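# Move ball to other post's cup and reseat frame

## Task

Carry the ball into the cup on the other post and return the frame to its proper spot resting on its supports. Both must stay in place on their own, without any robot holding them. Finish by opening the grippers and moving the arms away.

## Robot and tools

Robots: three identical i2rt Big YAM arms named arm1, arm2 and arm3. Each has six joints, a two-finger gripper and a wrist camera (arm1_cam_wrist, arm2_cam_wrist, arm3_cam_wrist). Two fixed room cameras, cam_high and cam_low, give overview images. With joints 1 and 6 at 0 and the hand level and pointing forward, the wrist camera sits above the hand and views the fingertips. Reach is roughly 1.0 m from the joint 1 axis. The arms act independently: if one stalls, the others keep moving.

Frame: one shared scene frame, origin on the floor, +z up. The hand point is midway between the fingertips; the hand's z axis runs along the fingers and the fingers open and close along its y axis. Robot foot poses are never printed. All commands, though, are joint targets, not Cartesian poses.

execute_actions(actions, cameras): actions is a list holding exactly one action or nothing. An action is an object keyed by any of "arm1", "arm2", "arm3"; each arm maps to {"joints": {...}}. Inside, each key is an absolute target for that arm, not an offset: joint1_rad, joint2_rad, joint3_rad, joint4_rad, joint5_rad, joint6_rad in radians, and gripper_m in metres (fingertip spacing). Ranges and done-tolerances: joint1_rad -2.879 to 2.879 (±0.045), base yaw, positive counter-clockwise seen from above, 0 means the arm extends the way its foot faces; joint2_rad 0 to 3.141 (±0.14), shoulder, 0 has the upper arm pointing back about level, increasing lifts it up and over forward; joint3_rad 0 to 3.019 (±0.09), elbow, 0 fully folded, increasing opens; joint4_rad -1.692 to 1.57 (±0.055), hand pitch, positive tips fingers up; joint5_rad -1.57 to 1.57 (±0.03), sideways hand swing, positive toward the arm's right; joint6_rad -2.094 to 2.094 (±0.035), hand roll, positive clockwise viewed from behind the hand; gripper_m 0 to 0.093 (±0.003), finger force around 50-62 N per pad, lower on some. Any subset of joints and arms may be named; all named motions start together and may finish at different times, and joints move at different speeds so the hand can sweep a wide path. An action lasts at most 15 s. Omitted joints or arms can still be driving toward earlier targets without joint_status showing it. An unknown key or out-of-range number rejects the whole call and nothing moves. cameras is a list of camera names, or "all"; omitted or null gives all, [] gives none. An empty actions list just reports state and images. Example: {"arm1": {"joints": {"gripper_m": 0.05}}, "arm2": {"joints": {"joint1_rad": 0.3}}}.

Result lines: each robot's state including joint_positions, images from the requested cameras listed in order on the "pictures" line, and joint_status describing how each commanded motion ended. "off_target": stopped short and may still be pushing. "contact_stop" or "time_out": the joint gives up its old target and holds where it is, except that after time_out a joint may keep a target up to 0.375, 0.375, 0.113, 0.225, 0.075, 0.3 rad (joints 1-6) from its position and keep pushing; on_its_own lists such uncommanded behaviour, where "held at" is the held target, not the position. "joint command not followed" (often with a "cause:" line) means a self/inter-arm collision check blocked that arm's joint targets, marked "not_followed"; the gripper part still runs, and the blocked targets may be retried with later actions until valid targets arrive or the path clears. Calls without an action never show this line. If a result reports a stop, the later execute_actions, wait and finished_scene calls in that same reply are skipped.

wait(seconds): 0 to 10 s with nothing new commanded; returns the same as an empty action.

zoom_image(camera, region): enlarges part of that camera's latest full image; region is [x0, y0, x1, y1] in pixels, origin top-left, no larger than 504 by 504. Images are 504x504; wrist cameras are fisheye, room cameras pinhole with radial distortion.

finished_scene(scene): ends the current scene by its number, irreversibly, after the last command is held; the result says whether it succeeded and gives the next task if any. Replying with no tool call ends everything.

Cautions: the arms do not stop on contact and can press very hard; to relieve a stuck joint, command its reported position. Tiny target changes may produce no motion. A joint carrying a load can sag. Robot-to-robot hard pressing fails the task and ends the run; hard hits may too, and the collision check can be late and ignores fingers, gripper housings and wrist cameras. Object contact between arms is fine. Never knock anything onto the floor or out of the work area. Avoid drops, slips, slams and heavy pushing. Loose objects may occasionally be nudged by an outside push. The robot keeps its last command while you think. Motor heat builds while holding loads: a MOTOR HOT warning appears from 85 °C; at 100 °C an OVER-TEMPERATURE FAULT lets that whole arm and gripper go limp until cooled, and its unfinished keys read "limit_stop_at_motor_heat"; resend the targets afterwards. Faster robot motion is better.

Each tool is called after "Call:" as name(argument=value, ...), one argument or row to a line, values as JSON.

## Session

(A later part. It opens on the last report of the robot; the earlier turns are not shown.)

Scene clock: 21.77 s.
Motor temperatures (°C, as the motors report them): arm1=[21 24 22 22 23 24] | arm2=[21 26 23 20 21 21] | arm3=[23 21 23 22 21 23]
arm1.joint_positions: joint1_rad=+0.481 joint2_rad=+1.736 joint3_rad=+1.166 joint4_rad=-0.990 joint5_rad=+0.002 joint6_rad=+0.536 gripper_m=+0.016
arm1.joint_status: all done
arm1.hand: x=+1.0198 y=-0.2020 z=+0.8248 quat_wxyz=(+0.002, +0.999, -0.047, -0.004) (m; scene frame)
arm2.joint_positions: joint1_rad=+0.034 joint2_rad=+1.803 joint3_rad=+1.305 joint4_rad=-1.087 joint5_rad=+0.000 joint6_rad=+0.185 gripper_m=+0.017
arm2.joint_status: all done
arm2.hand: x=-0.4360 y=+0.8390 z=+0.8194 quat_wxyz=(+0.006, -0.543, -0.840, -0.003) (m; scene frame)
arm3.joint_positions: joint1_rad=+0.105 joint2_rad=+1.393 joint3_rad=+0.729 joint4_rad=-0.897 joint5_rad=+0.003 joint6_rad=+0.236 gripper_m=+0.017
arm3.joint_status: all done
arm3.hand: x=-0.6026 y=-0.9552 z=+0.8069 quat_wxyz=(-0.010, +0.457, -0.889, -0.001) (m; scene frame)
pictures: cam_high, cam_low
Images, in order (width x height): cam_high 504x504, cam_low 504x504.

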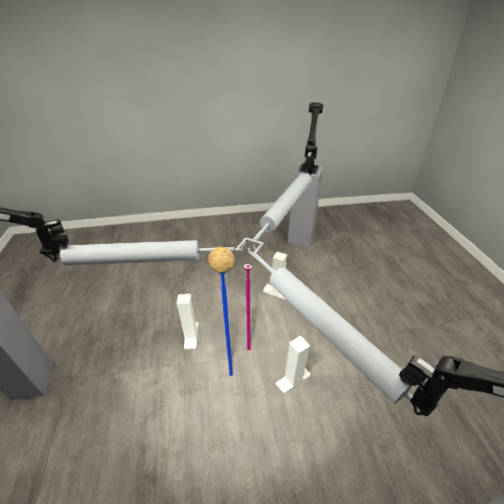

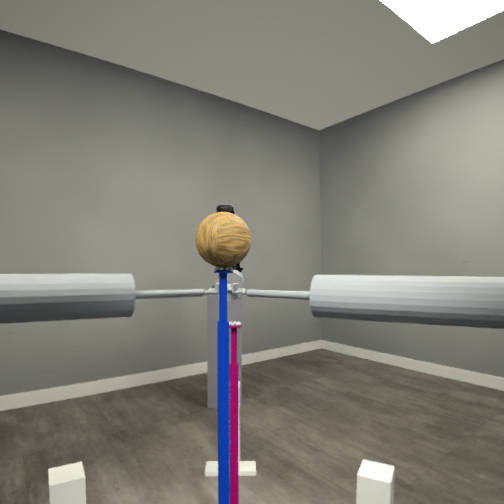

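Call:
execute_actions(
  actions=[
    {"arm1":{"joints":{"joint1_rad":0.285,"joint2_rad":1.478,"joint3_rad":0.857,"joint4_rad":-0.92,"joint6_rad":0.325}},"arm2":{"joints":{"joint1_rad":0.303,"joint2_rad":1.70,"joint3_rad":1.21,"joint4_rad":-1.052,"joint6_rad":0.465}},"arm3":{"joints":{"joint1_rad":0.05,"joint2_rad":1.705,"joint3_rad":1.16,"joint4_rad":-1.0,"joint6_rad":0.177}}},
  ],
  cameras=["cam_high","cam_low"],
)

Call:
zoom_image(
  camera="cam_low",
  region=[160, 230, 300, 350],
)

Call:
zoom_image(
  camera="cam_high",
  region=[180, 210, 300, 310],
)

Scene clock: 23.60 s.
Motor temperatures (°C, as the motors report them): arm1=[21 24 23 22 23 24] | arm2=[21 26 24 20 21 21] | arm3=[23 21 24 22 21 23]
arm1.joint_positions: joint1_rad=+0.290 joint2_rad=+1.503 joint3_rad=+0.849 joint4_rad=-0.917 joint5_rad=+0.002 joint6_rad=+0.343 gripper_m=+0.016
arm1.joint_status: all done
arm1.hand: x=+1.0941 y=-0.0898 z=+0.8186 quat_wxyz=(-0.001, +0.999, -0.046, +0.001) (m; scene frame)
arm2.joint_positions: joint1_rad=+0.308 joint2_rad=+1.731 joint3_rad=+1.195 joint4_rad=-1.053 joint5_rad=-0.003 joint6_rad=+0.456 gripper_m=+0.017
arm2.joint_status: all done
arm2.hand: x=-0.3599 y=+0.9549 z=+0.8169 quat_wxyz=(+0.009, -0.542, -0.840, -0.003) (m; scene frame)
arm3.joint_positions: joint1_rad=+0.053 joint2_rad=+1.726 joint3_rad=+1.121 joint4_rad=-0.975 joint5_rad=+0.003 joint6_rad=+0.187 gripper_m=+0.017
arm3.joint_status: all done
arm3.hand: x=-0.5305 y=-0.8400 z=+0.8050 quat_wxyz=(-0.002, +0.456, -0.890, +0.005) (m; scene frame)
pictures: cam_high, cam_low
Images, in order (width x height): cam_high 504x504, cam_low 504x504.

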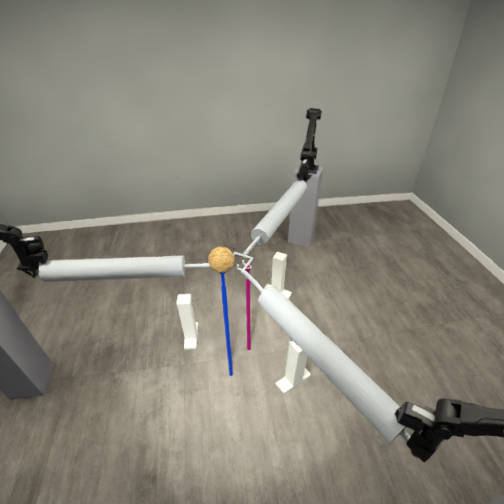

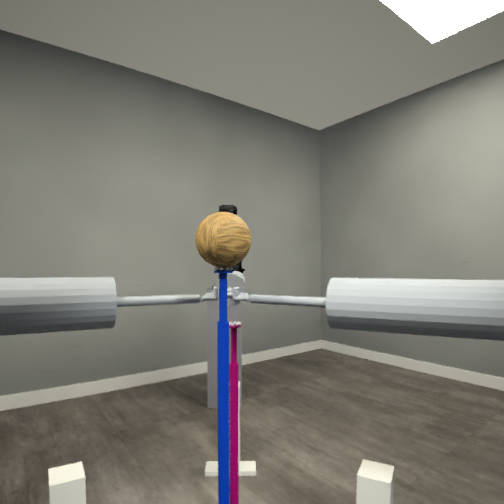

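Region (160, 230, 300, 350) of cam_low's 504x504 image, scaled by 3.600, with more detail than that image has; it fills the top 432 rows of this view, and the rest is white.

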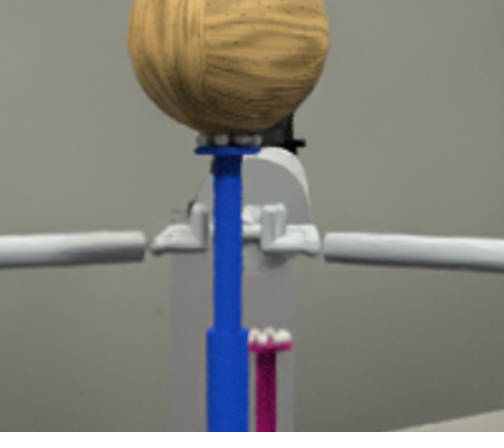

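Region (180, 210, 300, 310) of cam_high's 504x504 image, scaled by 4.200, with more detail than that image has.

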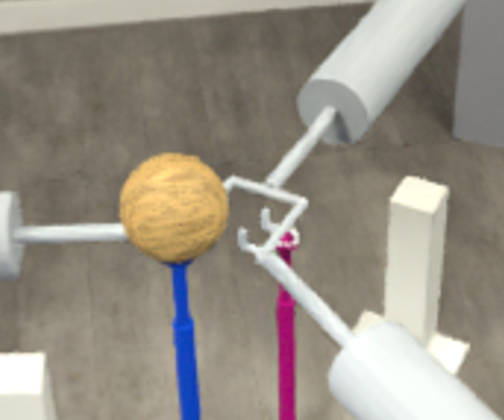

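Call:
execute_actions(
  actions=[
    {"arm1":{"joints":{"joint1_rad":0.064,"joint2_rad":1.283,"joint3_rad":0.68,"joint4_rad":-0.95,"joint6_rad":0.102}},"arm2":{"joints":{"joint1_rad":0.506,"joint2_rad":1.685,"joint3_rad":1.255,"joint4_rad":-1.078,"joint6_rad":0.672}},"arm3":{"joints":{"joint1_rad":0.013,"joint2_rad":1.922,"joint3_rad":1.50,"joint4_rad":-1.11,"joint6_rad":0.14}}},
  ],
  cameras=["cam_high","cam_low"],
)

Call:
zoom_image(
  camera="cam_low",
  region=[160, 230, 300, 350],
)

Call:
zoom_image(
  camera="cam_high",
  region=[180, 210, 300, 310],
)

Scene clock: 25.20 s.
Motor temperatures (°C, as the motors report them): arm1=[21 24 23 22 23 24] | arm2=[21 26 24 20 21 21] | arm3=[23 21 24 22 21 23]
arm1.joint_positions: joint1_rad=+0.065 joint2_rad=+1.305 joint3_rad=+0.669 joint4_rad=-0.937 joint5_rad=+0.006 joint6_rad=+0.118 gripper_m=+0.016
arm1.joint_status: all done
arm1.hand: x=+1.1554 y=-0.0058 z=+0.8249 quat_wxyz=(-0.002, +0.999, -0.046, +0.002) (m; scene frame)
arm2.joint_positions: joint1_rad=+0.510 joint2_rad=+1.724 joint3_rad=+1.204 joint4_rad=-1.058 joint5_rad=-0.003 joint6_rad=+0.656 gripper_m=+0.017
arm2.joint_status: all done
arm2.hand: x=-0.3040 y=+1.0327 z=+0.8234 quat_wxyz=(+0.003, -0.541, -0.841, -0.001) (m; scene frame)
arm3.joint_positions: joint1_rad=+0.007 joint2_rad=+1.954 joint3_rad=+1.447 joint4_rad=-1.084 joint5_rad=+0.000 joint6_rad=+0.143 gripper_m=+0.017
arm3.joint_status: all done
arm3.hand: x=-0.4671 y=-0.7644 z=+0.8000 quat_wxyz=(+0.003, +0.455, -0.891, +0.007) (m; scene frame)
pictures: cam_high, cam_low
Images, in order (width x height): cam_high 504x504, cam_low 504x504.

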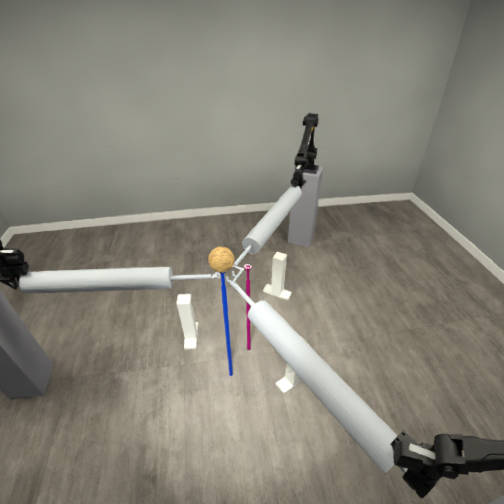

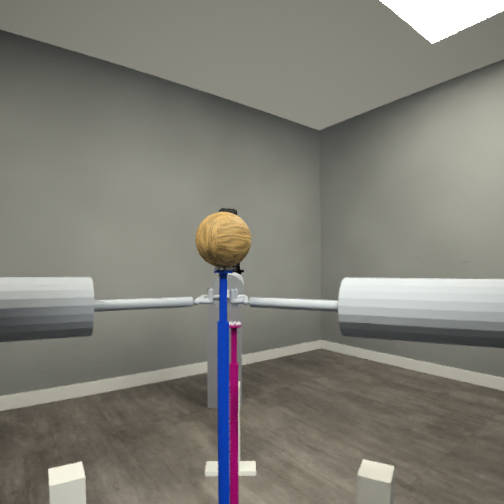

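Region (160, 230, 300, 350) of cam_low's 504x504 image, scaled by 3.600, with more detail than that image has; it fills the top 432 rows of this view, and the rest is white.

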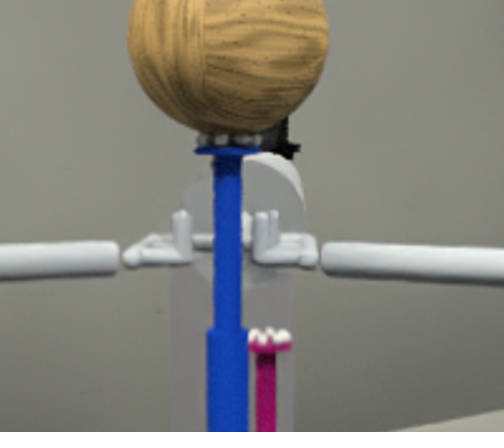

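Region (180, 210, 300, 310) of cam_high's 504x504 image, scaled by 4.200, with more detail than that image has.

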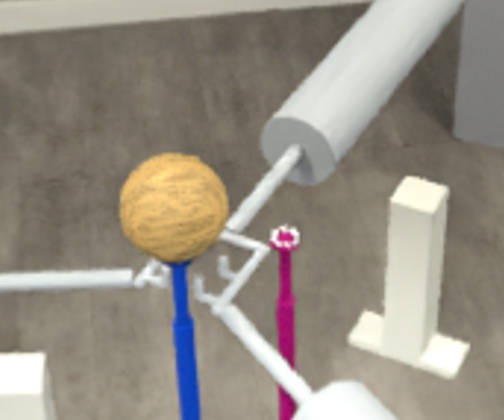

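Call:
execute_actions(
  actions=[
    {"arm1":{"joints":{"joint1_rad":-0.044,"joint2_rad":1.228,"joint3_rad":0.638,"joint4_rad":-0.957,"joint6_rad":-0.003}},"arm2":{"joints":{"joint1_rad":0.586,"joint3_rad":1.263,"joint6_rad":0.745}},"arm3":{"joints":{"joint1_rad":0.0,"joint2_rad":2.015,"joint3_rad":1.622,"joint4_rad":-1.14}}},
  ],
  cameras=["cam_high","cam_low"],
)

Call:
zoom_image(
  camera="cam_low",
  region=[160, 230, 300, 350],
)

Call:
zoom_image(
  camera="cam_high",
  region=[190, 240, 260, 310],
)

Scene clock: 26.43 s.
Motor temperatures (°C, as the motors report them): arm1=[21 24 23 22 23 24] | arm2=[21 26 25 20 21 21] | arm3=[23 22 25 22 21 23]
arm1.joint_positions: joint1_rad=-0.041 joint2_rad=+1.256 joint3_rad=+0.629 joint4_rad=-0.942 joint5_rad=+0.007 joint6_rad=+0.013 gripper_m=+0.016
arm1.joint_status: all done
arm1.hand: x=+1.1725 y=+0.0244 z=+0.8253 quat_wxyz=(-0.003, +0.999, -0.047, +0.001) (m; scene frame)
arm2.joint_positions: joint1_rad=+0.582 joint2_rad=+1.723 joint3_rad=+1.209 joint4_rad=-1.058 joint5_rad=-0.003 joint6_rad=+0.729 gripper_m=+0.017
arm2.joint_status: all done
arm2.hand: x=-0.2870 y=+1.0628 z=+0.8252 quat_wxyz=(+0.001, -0.541, -0.841, -0.001) (m; scene frame)
arm3.joint_positions: joint1_rad=+0.004 joint2_rad=+2.043 joint3_rad=+1.572 joint4_rad=-1.122 joint5_rad=-0.002 joint6_rad=+0.142 gripper_m=+0.017
arm3.joint_status: all done
arm3.hand: x=-0.4502 y=-0.7346 z=+0.7932 quat_wxyz=(+0.005, +0.454, -0.891, +0.006) (m; scene frame)
pictures: cam_high, cam_low
Images, in order (width x height): cam_high 504x504, cam_low 504x504.

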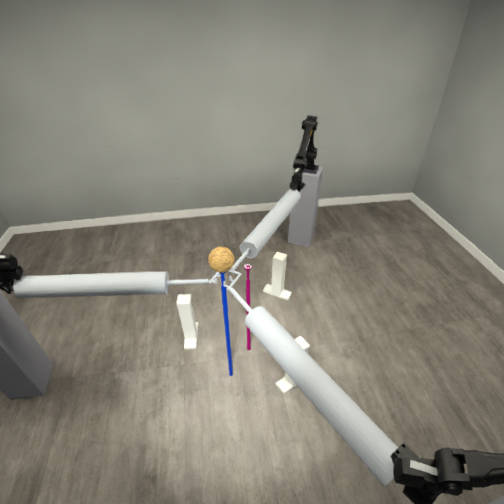

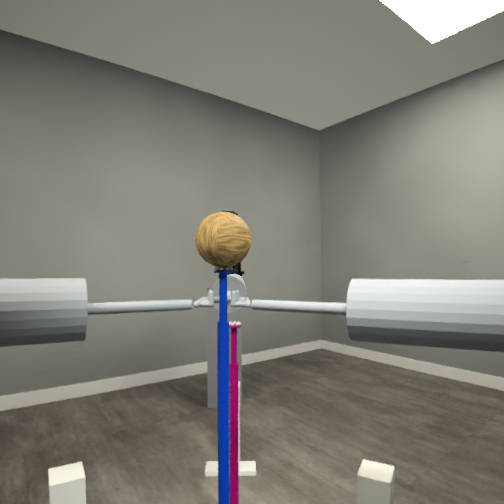

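Region (160, 230, 300, 350) of cam_low's 504x504 image, scaled by 3.600, with more detail than that image has; it fills the top 432 rows of this view, and the rest is white.

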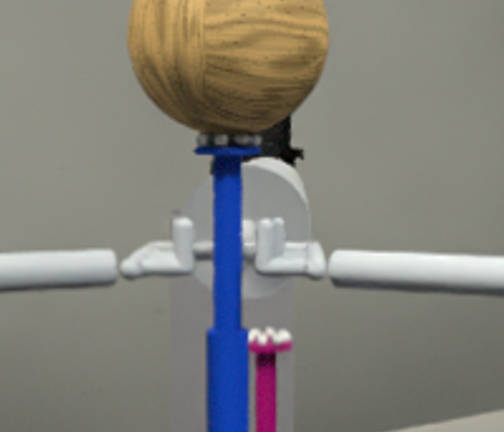

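Region (190, 240, 260, 310) of cam_high's 504x504 image, scaled by 7.200, with more detail than that image has.

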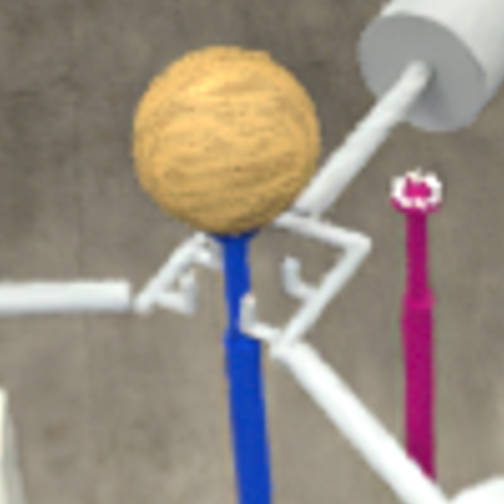

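Call:
execute_actions(
  actions=[
    {"arm1":{"joints":{"joint2_rad":1.154,"joint3_rad":0.74,"joint4_rad":-1.10}},"arm2":{"joints":{"joint2_rad":1.637,"joint3_rad":1.316,"joint4_rad":-1.178}},"arm3":{"joints":{"joint2_rad":1.94,"joint3_rad":1.662,"joint4_rad":-1.214}}},
  ],
  cameras=["cam_high","cam_low"],
)

Call:
zoom_image(
  camera="cam_low",
  region=[160, 230, 300, 350],
)

Call:
zoom_image(
  camera="cam_high",
  region=[190, 240, 260, 310],
)

Scene clock: 27.97 s.
Motor temperatures (°C, as the motors report them): arm1=[21 24 23 22 23 24] | arm2=[21 26 25 20 21 21] | arm3=[23 22 25 22 21 23]
arm1.joint_positions: joint1_rad=-0.041 joint2_rad=+1.174 joint3_rad=+0.686 joint4_rad=-1.077 joint5_rad=+0.007 joint6_rad=+0.011 gripper_m=+0.016
arm1.joint_status: all done
arm1.hand: x=+1.1741 y=+0.0243 z=+0.8650 quat_wxyz=(-0.003, +0.999, -0.046, -0.002) (m; scene frame)
arm2.joint_positions: joint1_rad=+0.583 joint2_rad=+1.659 joint3_rad=+1.262 joint4_rad=-1.156 joint5_rad=-0.003 joint6_rad=+0.730 gripper_m=+0.017
arm2.joint_status: all done
arm2.hand: x=-0.2862 y=+1.0627 z=+0.8727 quat_wxyz=(-0.009, -0.541, -0.841, -0.003) (m; scene frame)
arm3.joint_positions: joint1_rad=+0.002 joint2_rad=+1.975 joint3_rad=+1.606 joint4_rad=-1.198 joint5_rad=-0.001 joint6_rad=+0.142 gripper_m=+0.017
arm3.joint_status: all done
arm3.hand: x=-0.4489 y=-0.7345 z=+0.8437 quat_wxyz=(-0.006, +0.454, -0.891, -0.001) (m; scene frame)
pictures: cam_high, cam_low
Images, in order (width x height): cam_high 504x504, cam_low 504x504.

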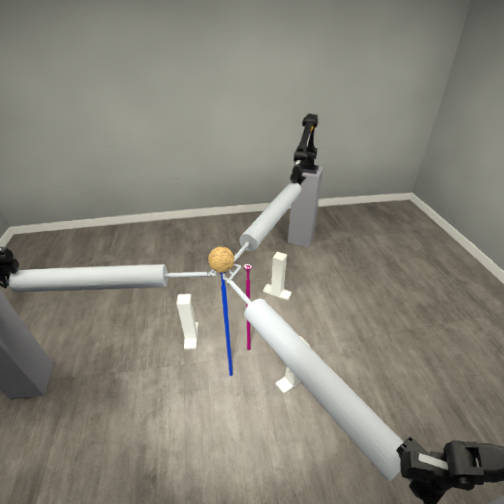

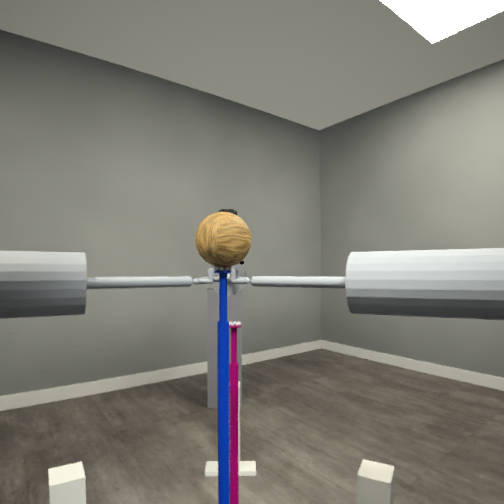

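Region (160, 230, 300, 350) of cam_low's 504x504 image, scaled by 3.600, with more detail than that image has; it fills the top 432 rows of this view, and the rest is white.

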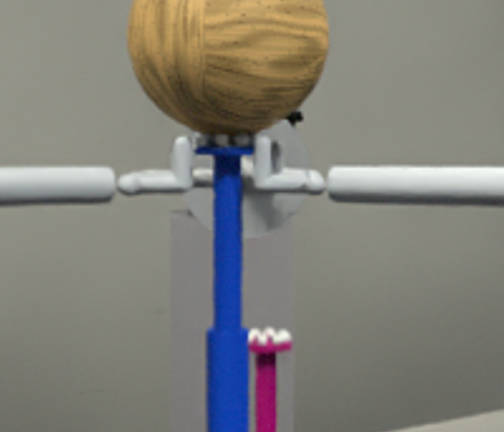

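Region (190, 240, 260, 310) of cam_high's 504x504 image, scaled by 7.200, with more detail than that image has.

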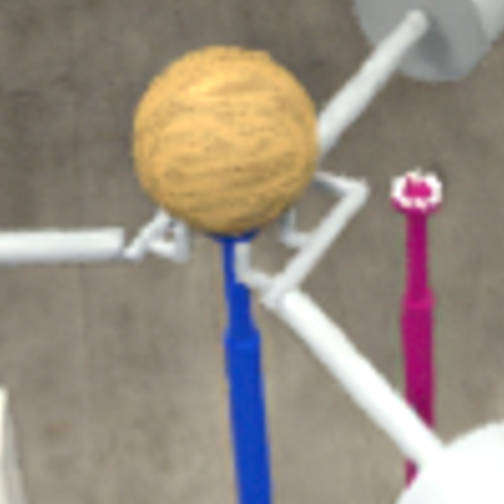

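Call:
execute_actions(
  actions=[
    {"arm1":{"joints":{"joint2_rad":1.115,"joint3_rad":0.795,"joint4_rad":-1.19}},"arm2":{"joints":{"joint2_rad":1.61,"joint3_rad":1.364,"joint4_rad":-1.255}},"arm3":{"joints":{"joint2_rad":1.915,"joint3_rad":1.70,"joint4_rad":-1.277}}},
  ],
  cameras=["cam_low"],
)

Call:
execute_actions(
  actions=[
    {"arm1":{"joints":{"joint2_rad":1.082,"joint3_rad":0.853,"joint4_rad":-1.28}},"arm2":{"joints":{"joint2_rad":1.59,"joint3_rad":1.416,"joint4_rad":-1.325}},"arm3":{"joints":{"joint2_rad":1.892,"joint3_rad":1.745,"joint4_rad":-1.338}}},
  ],
  cameras=["cam_high","cam_low"],
)

Call:
zoom_image(
  camera="cam_low",
  region=[160, 180, 300, 300],
)

Scene clock: 29.00 s.
Motor temperatures (°C, as the motors report them): arm1=[21 23 24 22 23 24] | arm2=[21 26 26 20 21 21] | arm3=[23 22 26 22 21 23]
arm1.joint_positions: joint1_rad=-0.041 joint2_rad=+1.147 joint3_rad=+0.733 joint4_rad=-1.162 joint5_rad=+0.007 joint6_rad=+0.011 gripper_m=+0.016
arm1.joint_status: all done
arm1.hand: x=+1.1743 y=+0.0243 z=+0.8882 quat_wxyz=(-0.003, +0.999, -0.046, +0.004) (m; scene frame)
arm2.joint_positions: joint1_rad=+0.583 joint2_rad=+1.653 joint3_rad=+1.301 joint4_rad=-1.223 joint5_rad=-0.001 joint6_rad=+0.730 gripper_m=+0.017
arm2.joint_status: all done
arm2.hand: x=-0.2876 y=+1.0631 z=+0.8894 quat_wxyz=(+0.002, -0.542, -0.841, -0.001) (m; scene frame)
arm3.joint_positions: joint1_rad=+0.002 joint2_rad=+1.972 joint3_rad=+1.638 joint4_rad=-1.251 joint5_rad=-0.001 joint6_rad=+0.141 gripper_m=+0.017
arm3.joint_status: all done
arm3.hand: x=-0.4494 y=-0.7354 z=+0.8566 quat_wxyz=(+0.001, +0.454, -0.891, +0.004) (m; scene frame)
pictures: cam_low
Images, in order (width x height): cam_low 504x504.

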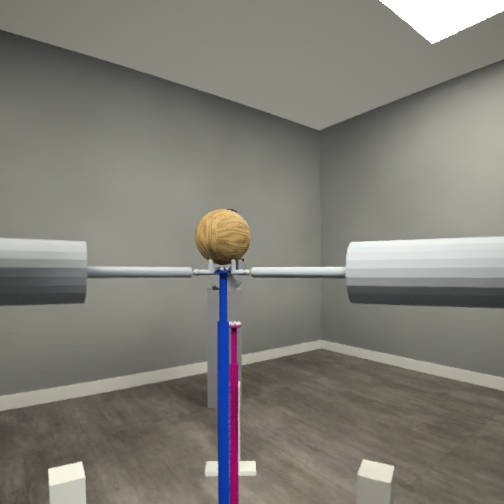

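Scene clock: 29.77 s.
Motor temperatures (°C, as the motors report them): arm1=[21 23 24 22 23 24] | arm2=[21 26 26 20 21 21] | arm3=[23 23 26 22 21 23]
arm1.joint_positions: joint1_rad=-0.041 joint2_rad=+1.113 joint3_rad=+0.788 joint4_rad=-1.252 joint5_rad=+0.007 joint6_rad=+0.011 gripper_m=+0.016
arm1.joint_status: all done
arm1.hand: x=+1.1751 y=+0.0243 z=+0.9162 quat_wxyz=(-0.003, +0.999, -0.046, +0.005) (m; scene frame)
arm2.joint_positions: joint1_rad=+0.583 joint2_rad=+1.629 joint3_rad=+1.351 joint4_rad=-1.296 joint5_rad=-0.005 joint6_rad=+0.730 gripper_m=+0.017
arm2.joint_status: all done
arm2.hand: x=-0.2872 y=+1.0637 z=+0.9184 quat_wxyz=(+0.002, -0.542, -0.841, -0.002) (m; scene frame)
arm3.joint_positions: joint1_rad=+0.002 joint2_rad=+1.946 joint3_rad=+1.681 joint4_rad=-1.315 joint5_rad=-0.001 joint6_rad=+0.141 gripper_m=+0.017
arm3.joint_status: all done
arm3.hand: x=-0.4493 y=-0.7349 z=+0.8877 quat_wxyz=(-0.001, +0.454, -0.891, +0.003) (m; scene frame)
pictures: cam_high, cam_low
Images, in order (width x height): cam_high 504x504, cam_low 504x504.

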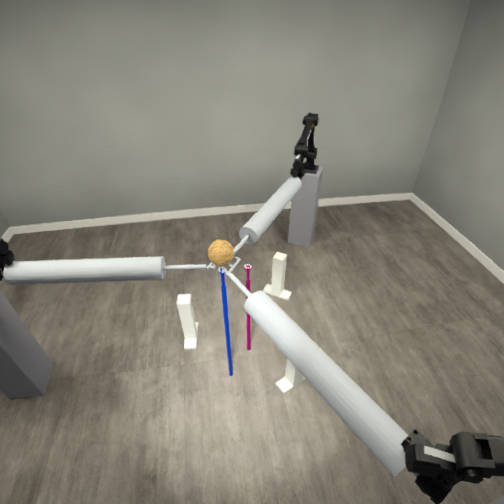

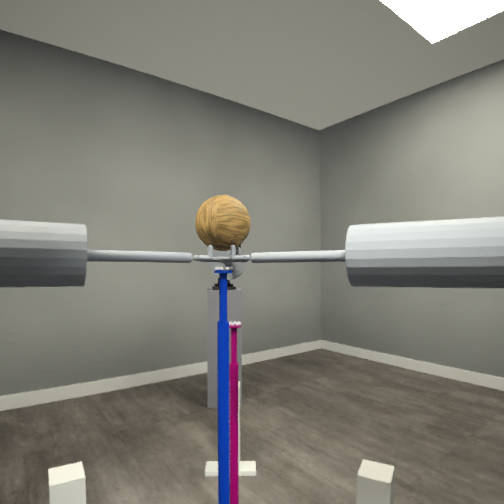

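Region (160, 180, 300, 300) of cam_low's 504x504 image, scaled by 3.600, with more detail than that image has; it fills the top 432 rows of this view, and the rest is white.

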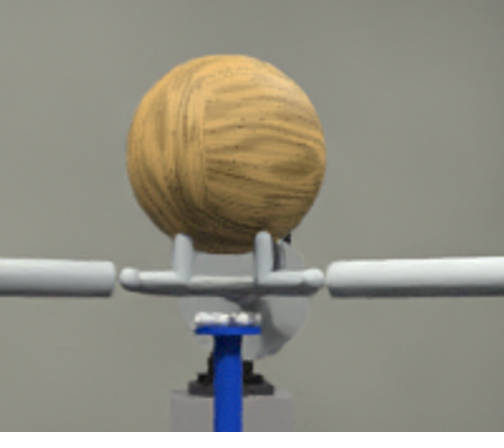

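Call:
execute_actions(
  actions=[
    {"arm1":{"joints":{"joint1_rad":0.19,"joint2_rad":1.235,"joint3_rad":0.955,"joint4_rad":-1.212,"joint6_rad":0.249}},"arm2":{"joints":{"joint1_rad":0.407,"joint2_rad":1.572,"joint3_rad":1.352,"joint4_rad":-1.31,"joint6_rad":0.546}},"arm3":{"joints":{"joint1_rad":0.031,"joint2_rad":1.70,"joint3_rad":1.41,"joint4_rad":-1.228,"joint6_rad":0.172}}},
  ],
  cameras=["cam_high","cam_low"],
)

Scene clock: 31.57 s.
Motor temperatures (°C, as the motors report them): arm1=[21 23 25 22 23 24] | arm2=[21 26 27 20 21 21] | arm3=[23 23 27 22 21 23]
arm1.joint_positions: joint1_rad=+0.187 joint2_rad=+1.258 joint3_rad=+0.894 joint4_rad=-1.206 joint5_rad=+0.002 joint6_rad=+0.233 gripper_m=+0.016
arm1.joint_status: all done
arm1.hand: x=+1.1261 y=-0.0467 z=+0.9136 quat_wxyz=(+0.000, +0.999, -0.044, +0.000) (m; scene frame)
arm2.joint_positions: joint1_rad=+0.404 joint2_rad=+1.618 joint3_rad=+1.337 joint4_rad=-1.306 joint5_rad=-0.007 joint6_rad=+0.559 gripper_m=+0.017
arm2.joint_status: all done
arm2.hand: x=-0.3344 y=+0.9933 z=+0.9182 quat_wxyz=(+0.008, -0.545, -0.839, -0.004) (m; scene frame)
arm3.joint_positions: joint1_rad=+0.022 joint2_rad=+1.731 joint3_rad=+1.388 joint4_rad=-1.235 joint5_rad=+0.004 joint6_rad=+0.156 gripper_m=+0.017
arm3.joint_status: all done
arm3.hand: x=-0.4967 y=-0.8039 z=+0.8935 quat_wxyz=(-0.003, +0.456, -0.890, +0.004) (m; scene frame)
pictures: cam_high, cam_low
Images, in order (width x height): cam_high 504x504, cam_low 504x504.

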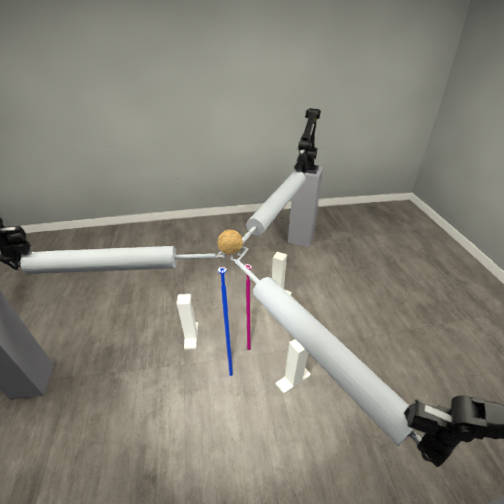

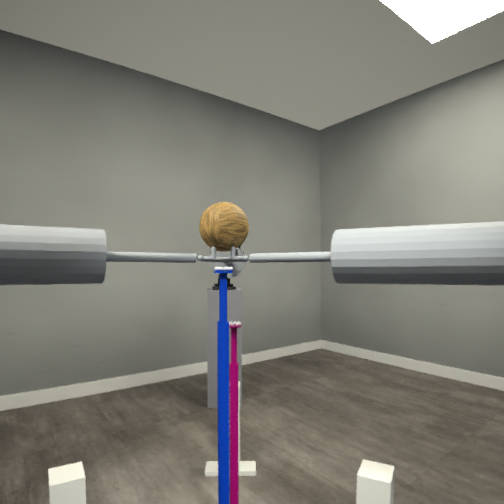

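Call:
execute_actions(
  actions=[
    {"arm1":{"joints":{"joint1_rad":0.309,"joint2_rad":1.456,"joint3_rad":1.035,"joint4_rad":-1.066,"joint6_rad":0.368}},"arm2":{"joints":{"joint1_rad":0.25,"joint2_rad":1.635,"joint3_rad":1.246,"joint4_rad":-1.162,"joint6_rad":0.386}},"arm3":{"joints":{"joint1_rad":0.085,"joint2_rad":1.572,"joint3_rad":1.118,"joint4_rad":-1.06,"joint6_rad":0.226}}},
  ],
  cameras=["cam_low"],
)

Call:
execute_actions(
  actions=[
    {"arm1":{"joints":{"joint1_rad":0.39,"joint2_rad":1.695,"joint3_rad":1.13,"joint4_rad":-0.922,"joint6_rad":0.448}},"arm2":{"joints":{"joint1_rad":0.103,"joint2_rad":1.71,"joint3_rad":1.173,"joint4_rad":-1.0,"joint6_rad":0.239}},"arm3":{"joints":{"joint1_rad":0.152,"joint2_rad":1.52,"joint3_rad":0.857,"joint4_rad":-0.852,"joint6_rad":0.293}}},
  ],
  cameras=["cam_high","cam_low"],
)

Call:
zoom_image(
  camera="cam_low",
  region=[180, 240, 290, 350],
)

Call:
zoom_image(
  camera="cam_high",
  region=[210, 225, 280, 295],
)

Scene clock: 33.23 s.
Motor temperatures (°C, as the motors report them): arm1=[21 23 25 22 23 24] | arm2=[21 26 27 20 21 21] | arm3=[23 23 27 22 21 23]
arm1.joint_positions: joint1_rad=+0.302 joint2_rad=+1.491 joint3_rad=+0.976 joint4_rad=-1.055 joint5_rad=+0.001 joint6_rad=+0.351 gripper_m=+0.016
arm1.joint_status: all done
arm1.hand: x=+1.0710 y=-0.1010 z=+0.8634 quat_wxyz=(+0.001, +0.999, -0.045, +0.000) (m; scene frame)
arm2.joint_positions: joint1_rad=+0.244 joint2_rad=+1.666 joint3_rad=+1.234 joint4_rad=-1.176 joint5_rad=-0.007 joint6_rad=+0.399 gripper_m=+0.017
arm2.joint_status: all done
arm2.hand: x=-0.3868 y=+0.9394 z=+0.8599 quat_wxyz=(+0.017, -0.545, -0.838, -0.007) (m; scene frame)
arm3.joint_positions: joint1_rad=+0.082 joint2_rad=+1.608 joint3_rad=+1.099 joint4_rad=-1.066 joint5_rad=+0.005 joint6_rad=+0.215 gripper_m=+0.017
arm3.joint_status: all done
arm3.hand: x=-0.5516 y=-0.8558 z=+0.8482 quat_wxyz=(-0.005, +0.457, -0.890, +0.004) (m; scene frame)
pictures: cam_low
Images, in order (width x height): cam_low 504x504.

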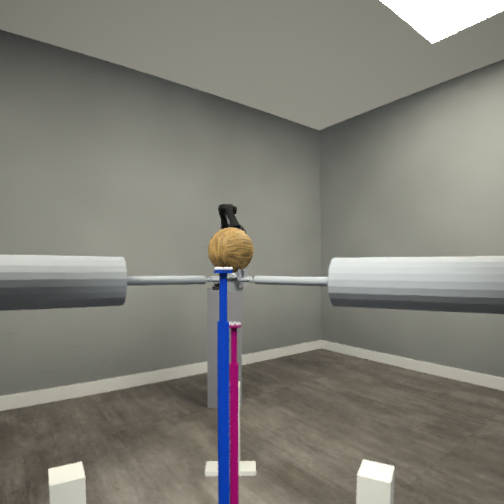

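Scene clock: 34.23 s.
Motor temperatures (°C, as the motors report them): arm1=[21 23 25 22 23 24] | arm2=[21 26 26 20 21 21] | arm3=[23 23 27 22 21 23]
arm1.joint_positions: joint1_rad=+0.382 joint2_rad=+1.735 joint3_rad=+1.082 joint4_rad=-0.912 joint5_rad=+0.001 joint6_rad=+0.431 gripper_m=+0.016
arm1.joint_status: all done
arm1.hand: x=+1.0207 y=-0.1519 z=+0.7987 quat_wxyz=(+0.001, +0.999, -0.045, -0.002) (m; scene frame)
arm2.joint_positions: joint1_rad=+0.095 joint2_rad=+1.744 joint3_rad=+1.165 joint4_rad=-1.011 joint5_rad=-0.004 joint6_rad=+0.250 gripper_m=+0.017
arm2.joint_status: all done
arm2.hand: x=-0.4344 y=+0.8877 z=+0.8013 quat_wxyz=(+0.008, -0.545, -0.838, -0.005) (m; scene frame)
arm3.joint_positions: joint1_rad=+0.152 joint2_rad=+1.551 joint3_rad=+0.839 joint4_rad=-0.856 joint5_rad=+0.002 joint6_rad=+0.281 gripper_m=+0.017
arm3.joint_status: all done
arm3.hand: x=-0.6012 y=-0.9052 z=+0.7881 quat_wxyz=(-0.007, +0.458, -0.889, +0.001) (m; scene frame)
pictures: cam_high, cam_low
Images, in order (width x height): cam_high 504x504, cam_low 504x504.

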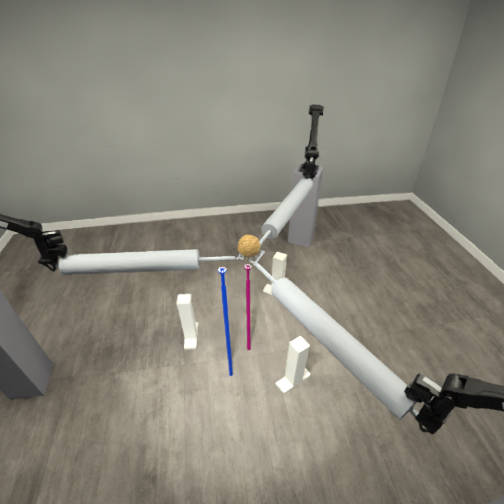

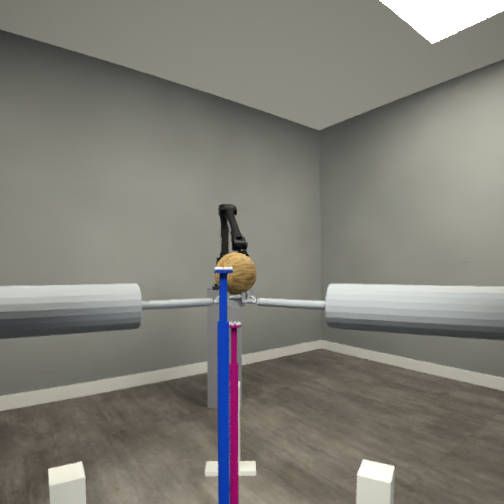

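Region (180, 240, 290, 350) of cam_low's 504x504 image, scaled by 4.582, with more detail than that image has.

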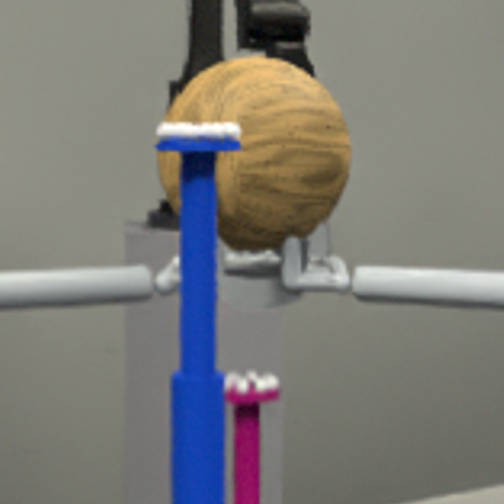

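Region (210, 225, 280, 295) of cam_high's 504x504 image, scaled by 7.200, with more detail than that image has.

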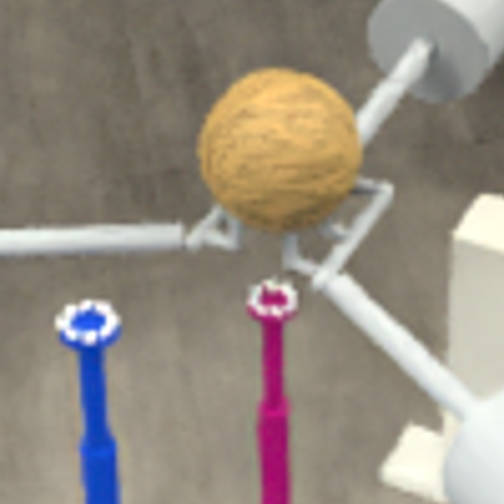

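Call:
execute_actions(
  actions=[
    {"arm1":{"joints":{"joint2_rad":1.762,"joint3_rad":1.047,"joint4_rad":-0.815}},"arm2":{"joints":{"joint1_rad":0.118,"joint2_rad":1.765,"joint3_rad":1.133,"joint4_rad":-0.89,"joint6_rad":0.275}},"arm3":{"joints":{"joint1_rad":0.129,"joint2_rad":1.618,"joint3_rad":0.828,"joint4_rad":-0.74,"joint6_rad":0.26}}},
  ],
  cameras=["cam_high","cam_low"],
)

Call:
zoom_image(
  camera="cam_low",
  region=[180, 240, 290, 350],
)

Call:
zoom_image(
  camera="cam_high",
  region=[210, 225, 280, 295],
)

Scene clock: 35.50 s.
Motor temperatures (°C, as the motors report them): arm1=[21 23 25 22 23 24] | arm2=[21 26 26 20 21 21] | arm3=[23 23 27 22 21 23]
arm1.joint_positions: joint1_rad=+0.382 joint2_rad=+1.787 joint3_rad=+1.037 joint4_rad=-0.820 joint5_rad=+0.001 joint6_rad=+0.433 gripper_m=+0.016
arm1.joint_status: all done
arm1.hand: x=+1.0270 y=-0.1497 z=+0.7631 quat_wxyz=(+0.000, +0.999, -0.045, +0.001) (m; scene frame)
arm2.joint_positions: joint1_rad=+0.108 joint2_rad=+1.791 joint3_rad=+1.127 joint4_rad=-0.904 joint5_rad=-0.001 joint6_rad=+0.258 gripper_m=+0.017
arm2.joint_status: all done
arm2.hand: x=-0.4277 y=+0.8886 z=+0.7682 quat_wxyz=(-0.002, -0.543, -0.840, +0.000) (m; scene frame)
arm3.joint_positions: joint1_rad=+0.136 joint2_rad=+1.650 joint3_rad=+0.818 joint4_rad=-0.744 joint5_rad=+0.000 joint6_rad=+0.270 gripper_m=+0.017
arm3.joint_status: all done
arm3.hand: x=-0.5943 y=-0.9037 z=+0.7477 quat_wxyz=(-0.003, +0.456, -0.890, +0.002) (m; scene frame)
pictures: cam_high, cam_low
Images, in order (width x height): cam_high 504x504, cam_low 504x504.

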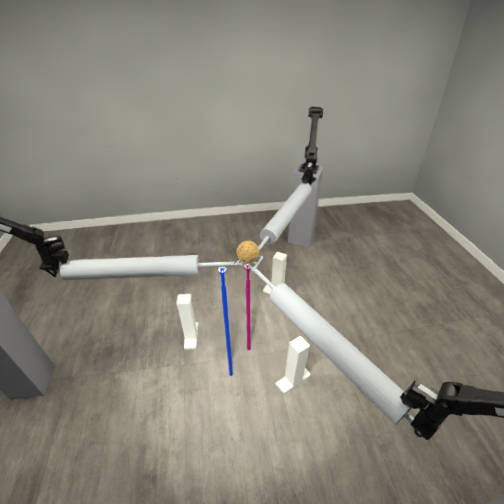

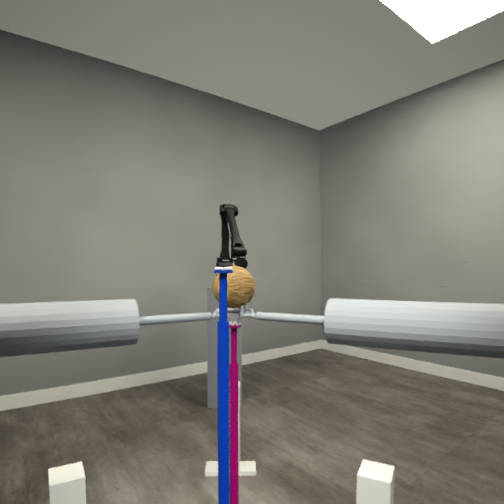

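Region (180, 240, 290, 350) of cam_low's 504x504 image, scaled by 4.582, with more detail than that image has.

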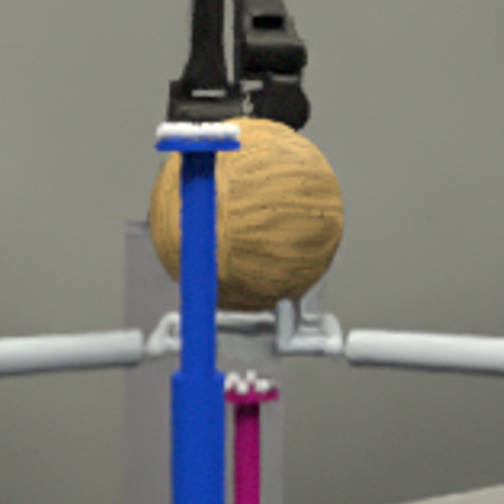

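Region (210, 225, 280, 295) of cam_high's 504x504 image, scaled by 7.200, with more detail than that image has.

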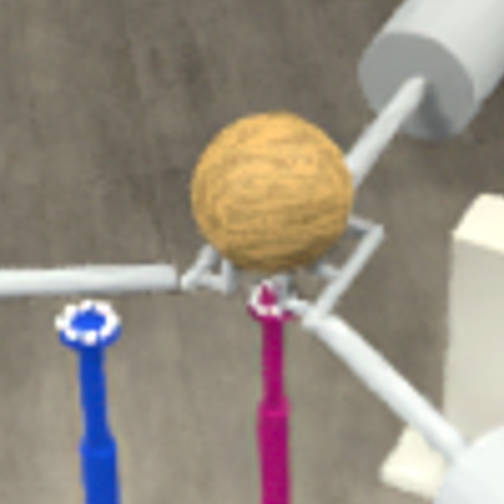

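Call:
execute_actions(
  actions=[
    {"arm1":{"joints":{"joint2_rad":1.833,"joint3_rad":1.028,"joint4_rad":-0.726}},"arm2":{"joints":{"joint2_rad":1.824,"joint3_rad":1.108,"joint4_rad":-0.81}},"arm3":{"joints":{"joint2_rad":1.70,"joint3_rad":0.80,"joint4_rad":-0.629}}},
  ],
  cameras=["cam_high","cam_low"],
)

Call:
zoom_image(
  camera="cam_low",
  region=[180, 240, 290, 350],
)

Call:
zoom_image(
  camera="cam_high",
  region=[210, 225, 280, 295],
)

Scene clock: 36.63 s.
Motor temperatures (°C, as the motors report them): arm1=[21 23 25 22 23 24] | arm2=[21 26 26 20 21 21] | arm3=[23 23 27 22 21 23]
arm1.joint_positions: joint1_rad=+0.382 joint2_rad=+1.860 joint3_rad=+1.019 joint4_rad=-0.733 joint5_rad=+0.001 joint6_rad=+0.433 gripper_m=+0.016
arm1.joint_status: all done
arm1.hand: x=+1.0270 y=-0.1498 z=+0.7275 quat_wxyz=(+0.000, +0.999, -0.046, +0.002) (m; scene frame)
arm2.joint_positions: joint1_rad=+0.108 joint2_rad=+1.852 joint3_rad=+1.105 joint4_rad=-0.821 joint5_rad=-0.001 joint6_rad=+0.259 gripper_m=+0.017
arm2.joint_status: all done
arm2.hand: x=-0.4273 y=+0.8881 z=+0.7345 quat_wxyz=(-0.002, -0.543, -0.840, +0.000) (m; scene frame)
arm3.joint_positions: joint1_rad=+0.136 joint2_rad=+1.729 joint3_rad=+0.792 joint4_rad=-0.634 joint5_rad=+0.000 joint6_rad=+0.269 gripper_m=+0.017
arm3.joint_status: all done
arm3.hand: x=-0.5942 y=-0.9040 z=+0.7136 quat_wxyz=(-0.005, +0.456, -0.890, +0.000) (m; scene frame)
pictures: cam_high, cam_low
Images, in order (width x height): cam_high 504x504, cam_low 504x504.

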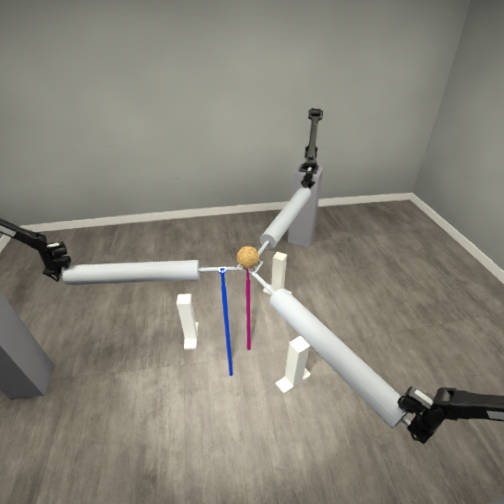

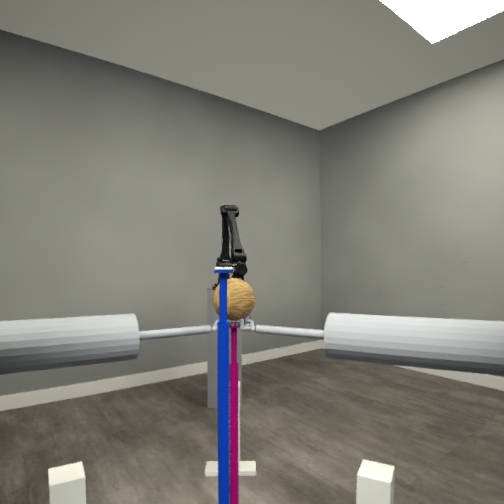

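Region (180, 240, 290, 350) of cam_low's 504x504 image, scaled by 4.582, with more detail than that image has.

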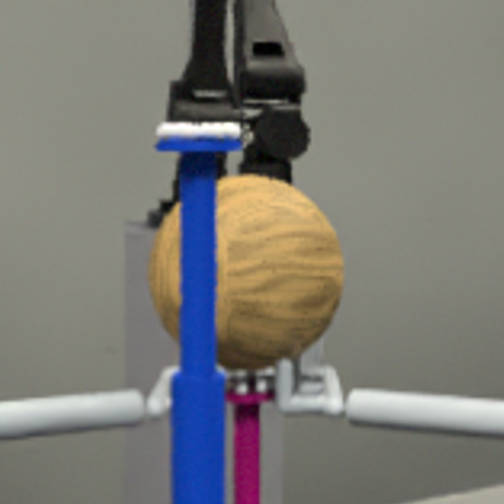

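Region (210, 225, 280, 295) of cam_high's 504x504 image, scaled by 7.200, with more detail than that image has.

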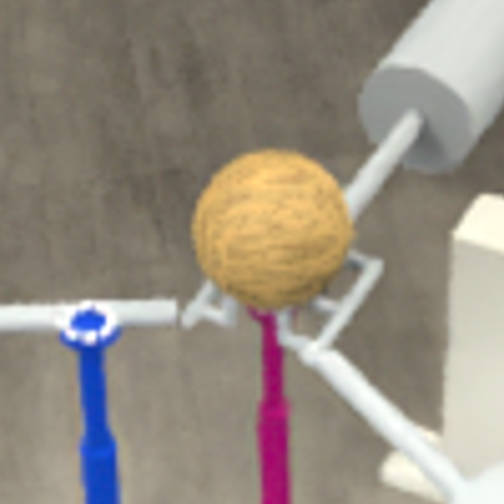

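Call:
execute_actions(
  actions=[
    {"arm1":{"joints":{"joint2_rad":1.877,"joint3_rad":1.02,"joint4_rad":-0.674}},"arm2":{"joints":{"joint2_rad":1.864,"joint3_rad":1.096,"joint4_rad":-0.763}},"arm3":{"joints":{"joint2_rad":1.755,"joint3_rad":0.79,"joint4_rad":-0.568}}},
  ],
  cameras=["cam_low"],
)

Call:
execute_actions(
  actions=[
    {"arm1":{"joints":{"joint2_rad":1.97,"joint3_rad":1.01,"joint4_rad":-0.577}},"arm2":{"joints":{"joint2_rad":1.95,"joint3_rad":1.081,"joint4_rad":-0.669}},"arm3":{"joints":{"joint2_rad":1.868,"joint3_rad":0.778,"joint4_rad":-0.45}}},
  ],
  cameras=["cam_high","cam_low"],
)

Call:
zoom_image(
  camera="cam_low",
  region=[180, 270, 290, 380],
)

Scene clock: 37.67 s.
Motor temperatures (°C, as the motors report them): arm1=[21 23 25 22 23 24] | arm2=[21 26 26 20 21 21] | arm3=[23 23 27 22 21 23]
arm1.joint_positions: joint1_rad=+0.382 joint2_rad=+1.890 joint3_rad=+1.010 joint4_rad=-0.688 joint5_rad=+0.001 joint6_rad=+0.433 gripper_m=+0.016
arm1.joint_status: all done
arm1.hand: x=+1.0267 y=-0.1500 z=+0.7122 quat_wxyz=(+0.001, +0.999, -0.046, +0.000) (m; scene frame)
arm2.joint_positions: joint1_rad=+0.108 joint2_rad=+1.877 joint3_rad=+1.094 joint4_rad=-0.780 joint5_rad=-0.001 joint6_rad=+0.259 gripper_m=+0.017
arm2.joint_status: all done
arm2.hand: x=-0.4271 y=+0.8878 z=+0.7203 quat_wxyz=(-0.004, -0.543, -0.840, +0.001) (m; scene frame)
arm3.joint_positions: joint1_rad=+0.136 joint2_rad=+1.772 joint3_rad=+0.783 joint4_rad=-0.577 joint5_rad=-0.001 joint6_rad=+0.269 gripper_m=+0.017
arm3.joint_status: all done
arm3.hand: x=-0.5941 y=-0.9038 z=+0.6961 quat_wxyz=(-0.007, +0.456, -0.890, -0.001) (m; scene frame)
pictures: cam_low
Images, in order (width x height): cam_low 504x504.

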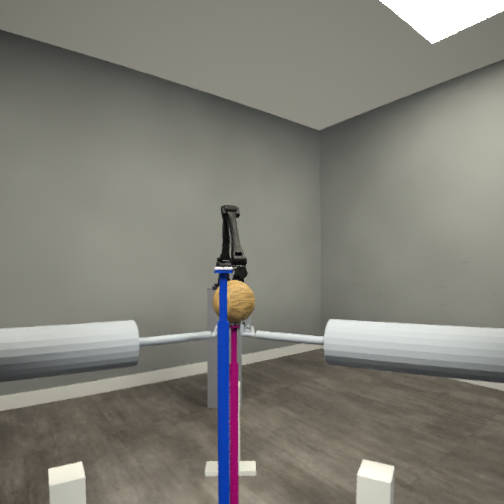

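Scene clock: 38.50 s.
Motor temperatures (°C, as the motors report them): arm1=[21 23 25 22 23 24] | arm2=[21 26 26 20 21 21] | arm3=[23 23 26 22 21 23]
arm1.joint_positions: joint1_rad=+0.382 joint2_rad=+1.992 joint3_rad=+1.002 joint4_rad=-0.578 joint5_rad=+0.002 joint6_rad=+0.433 gripper_m=+0.016
arm1.joint_status: all done
arm1.hand: x=+1.0273 y=-0.1498 z=+0.6670 quat_wxyz=(+0.000, +0.999, -0.045, -0.001) (m; scene frame)
arm2.joint_positions: joint1_rad=+0.108 joint2_rad=+1.973 joint3_rad=+1.081 joint4_rad=-0.673 joint5_rad=-0.001 joint6_rad=+0.259 gripper_m=+0.017
arm2.joint_status: all done
arm2.hand: x=-0.4269 y=+0.8877 z=+0.6733 quat_wxyz=(-0.003, -0.543, -0.840, +0.000) (m; scene frame)
arm3.joint_positions: joint1_rad=+0.136 joint2_rad=+1.890 joint3_rad=+0.773 joint4_rad=-0.448 joint5_rad=+0.000 joint6_rad=+0.269 gripper_m=+0.017
arm3.joint_status: all done
arm3.hand: x=-0.5940 y=-0.9048 z=+0.6528 quat_wxyz=(-0.007, +0.456, -0.890, -0.001) (m; scene frame)
pictures: cam_high, cam_low
Images, in order (width x height): cam_high 504x504, cam_low 504x504.

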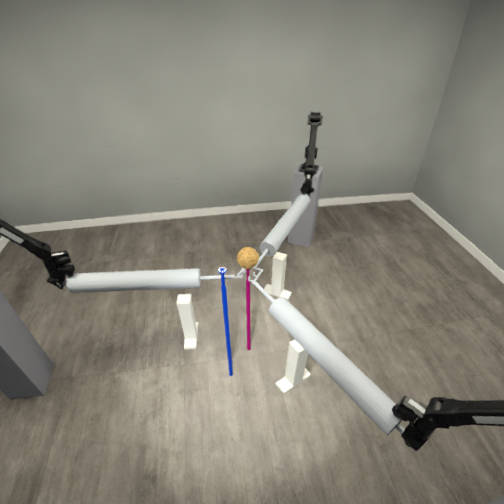

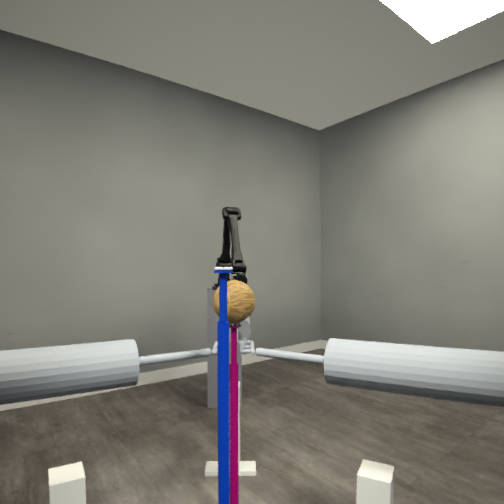

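Region (180, 270, 290, 380) of cam_low's 504x504 image, scaled by 4.582, with more detail than that image has.

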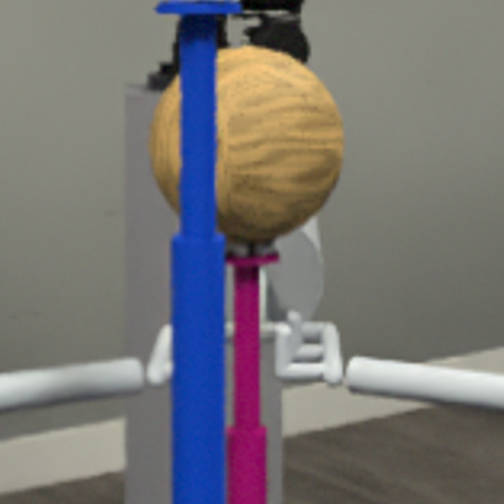

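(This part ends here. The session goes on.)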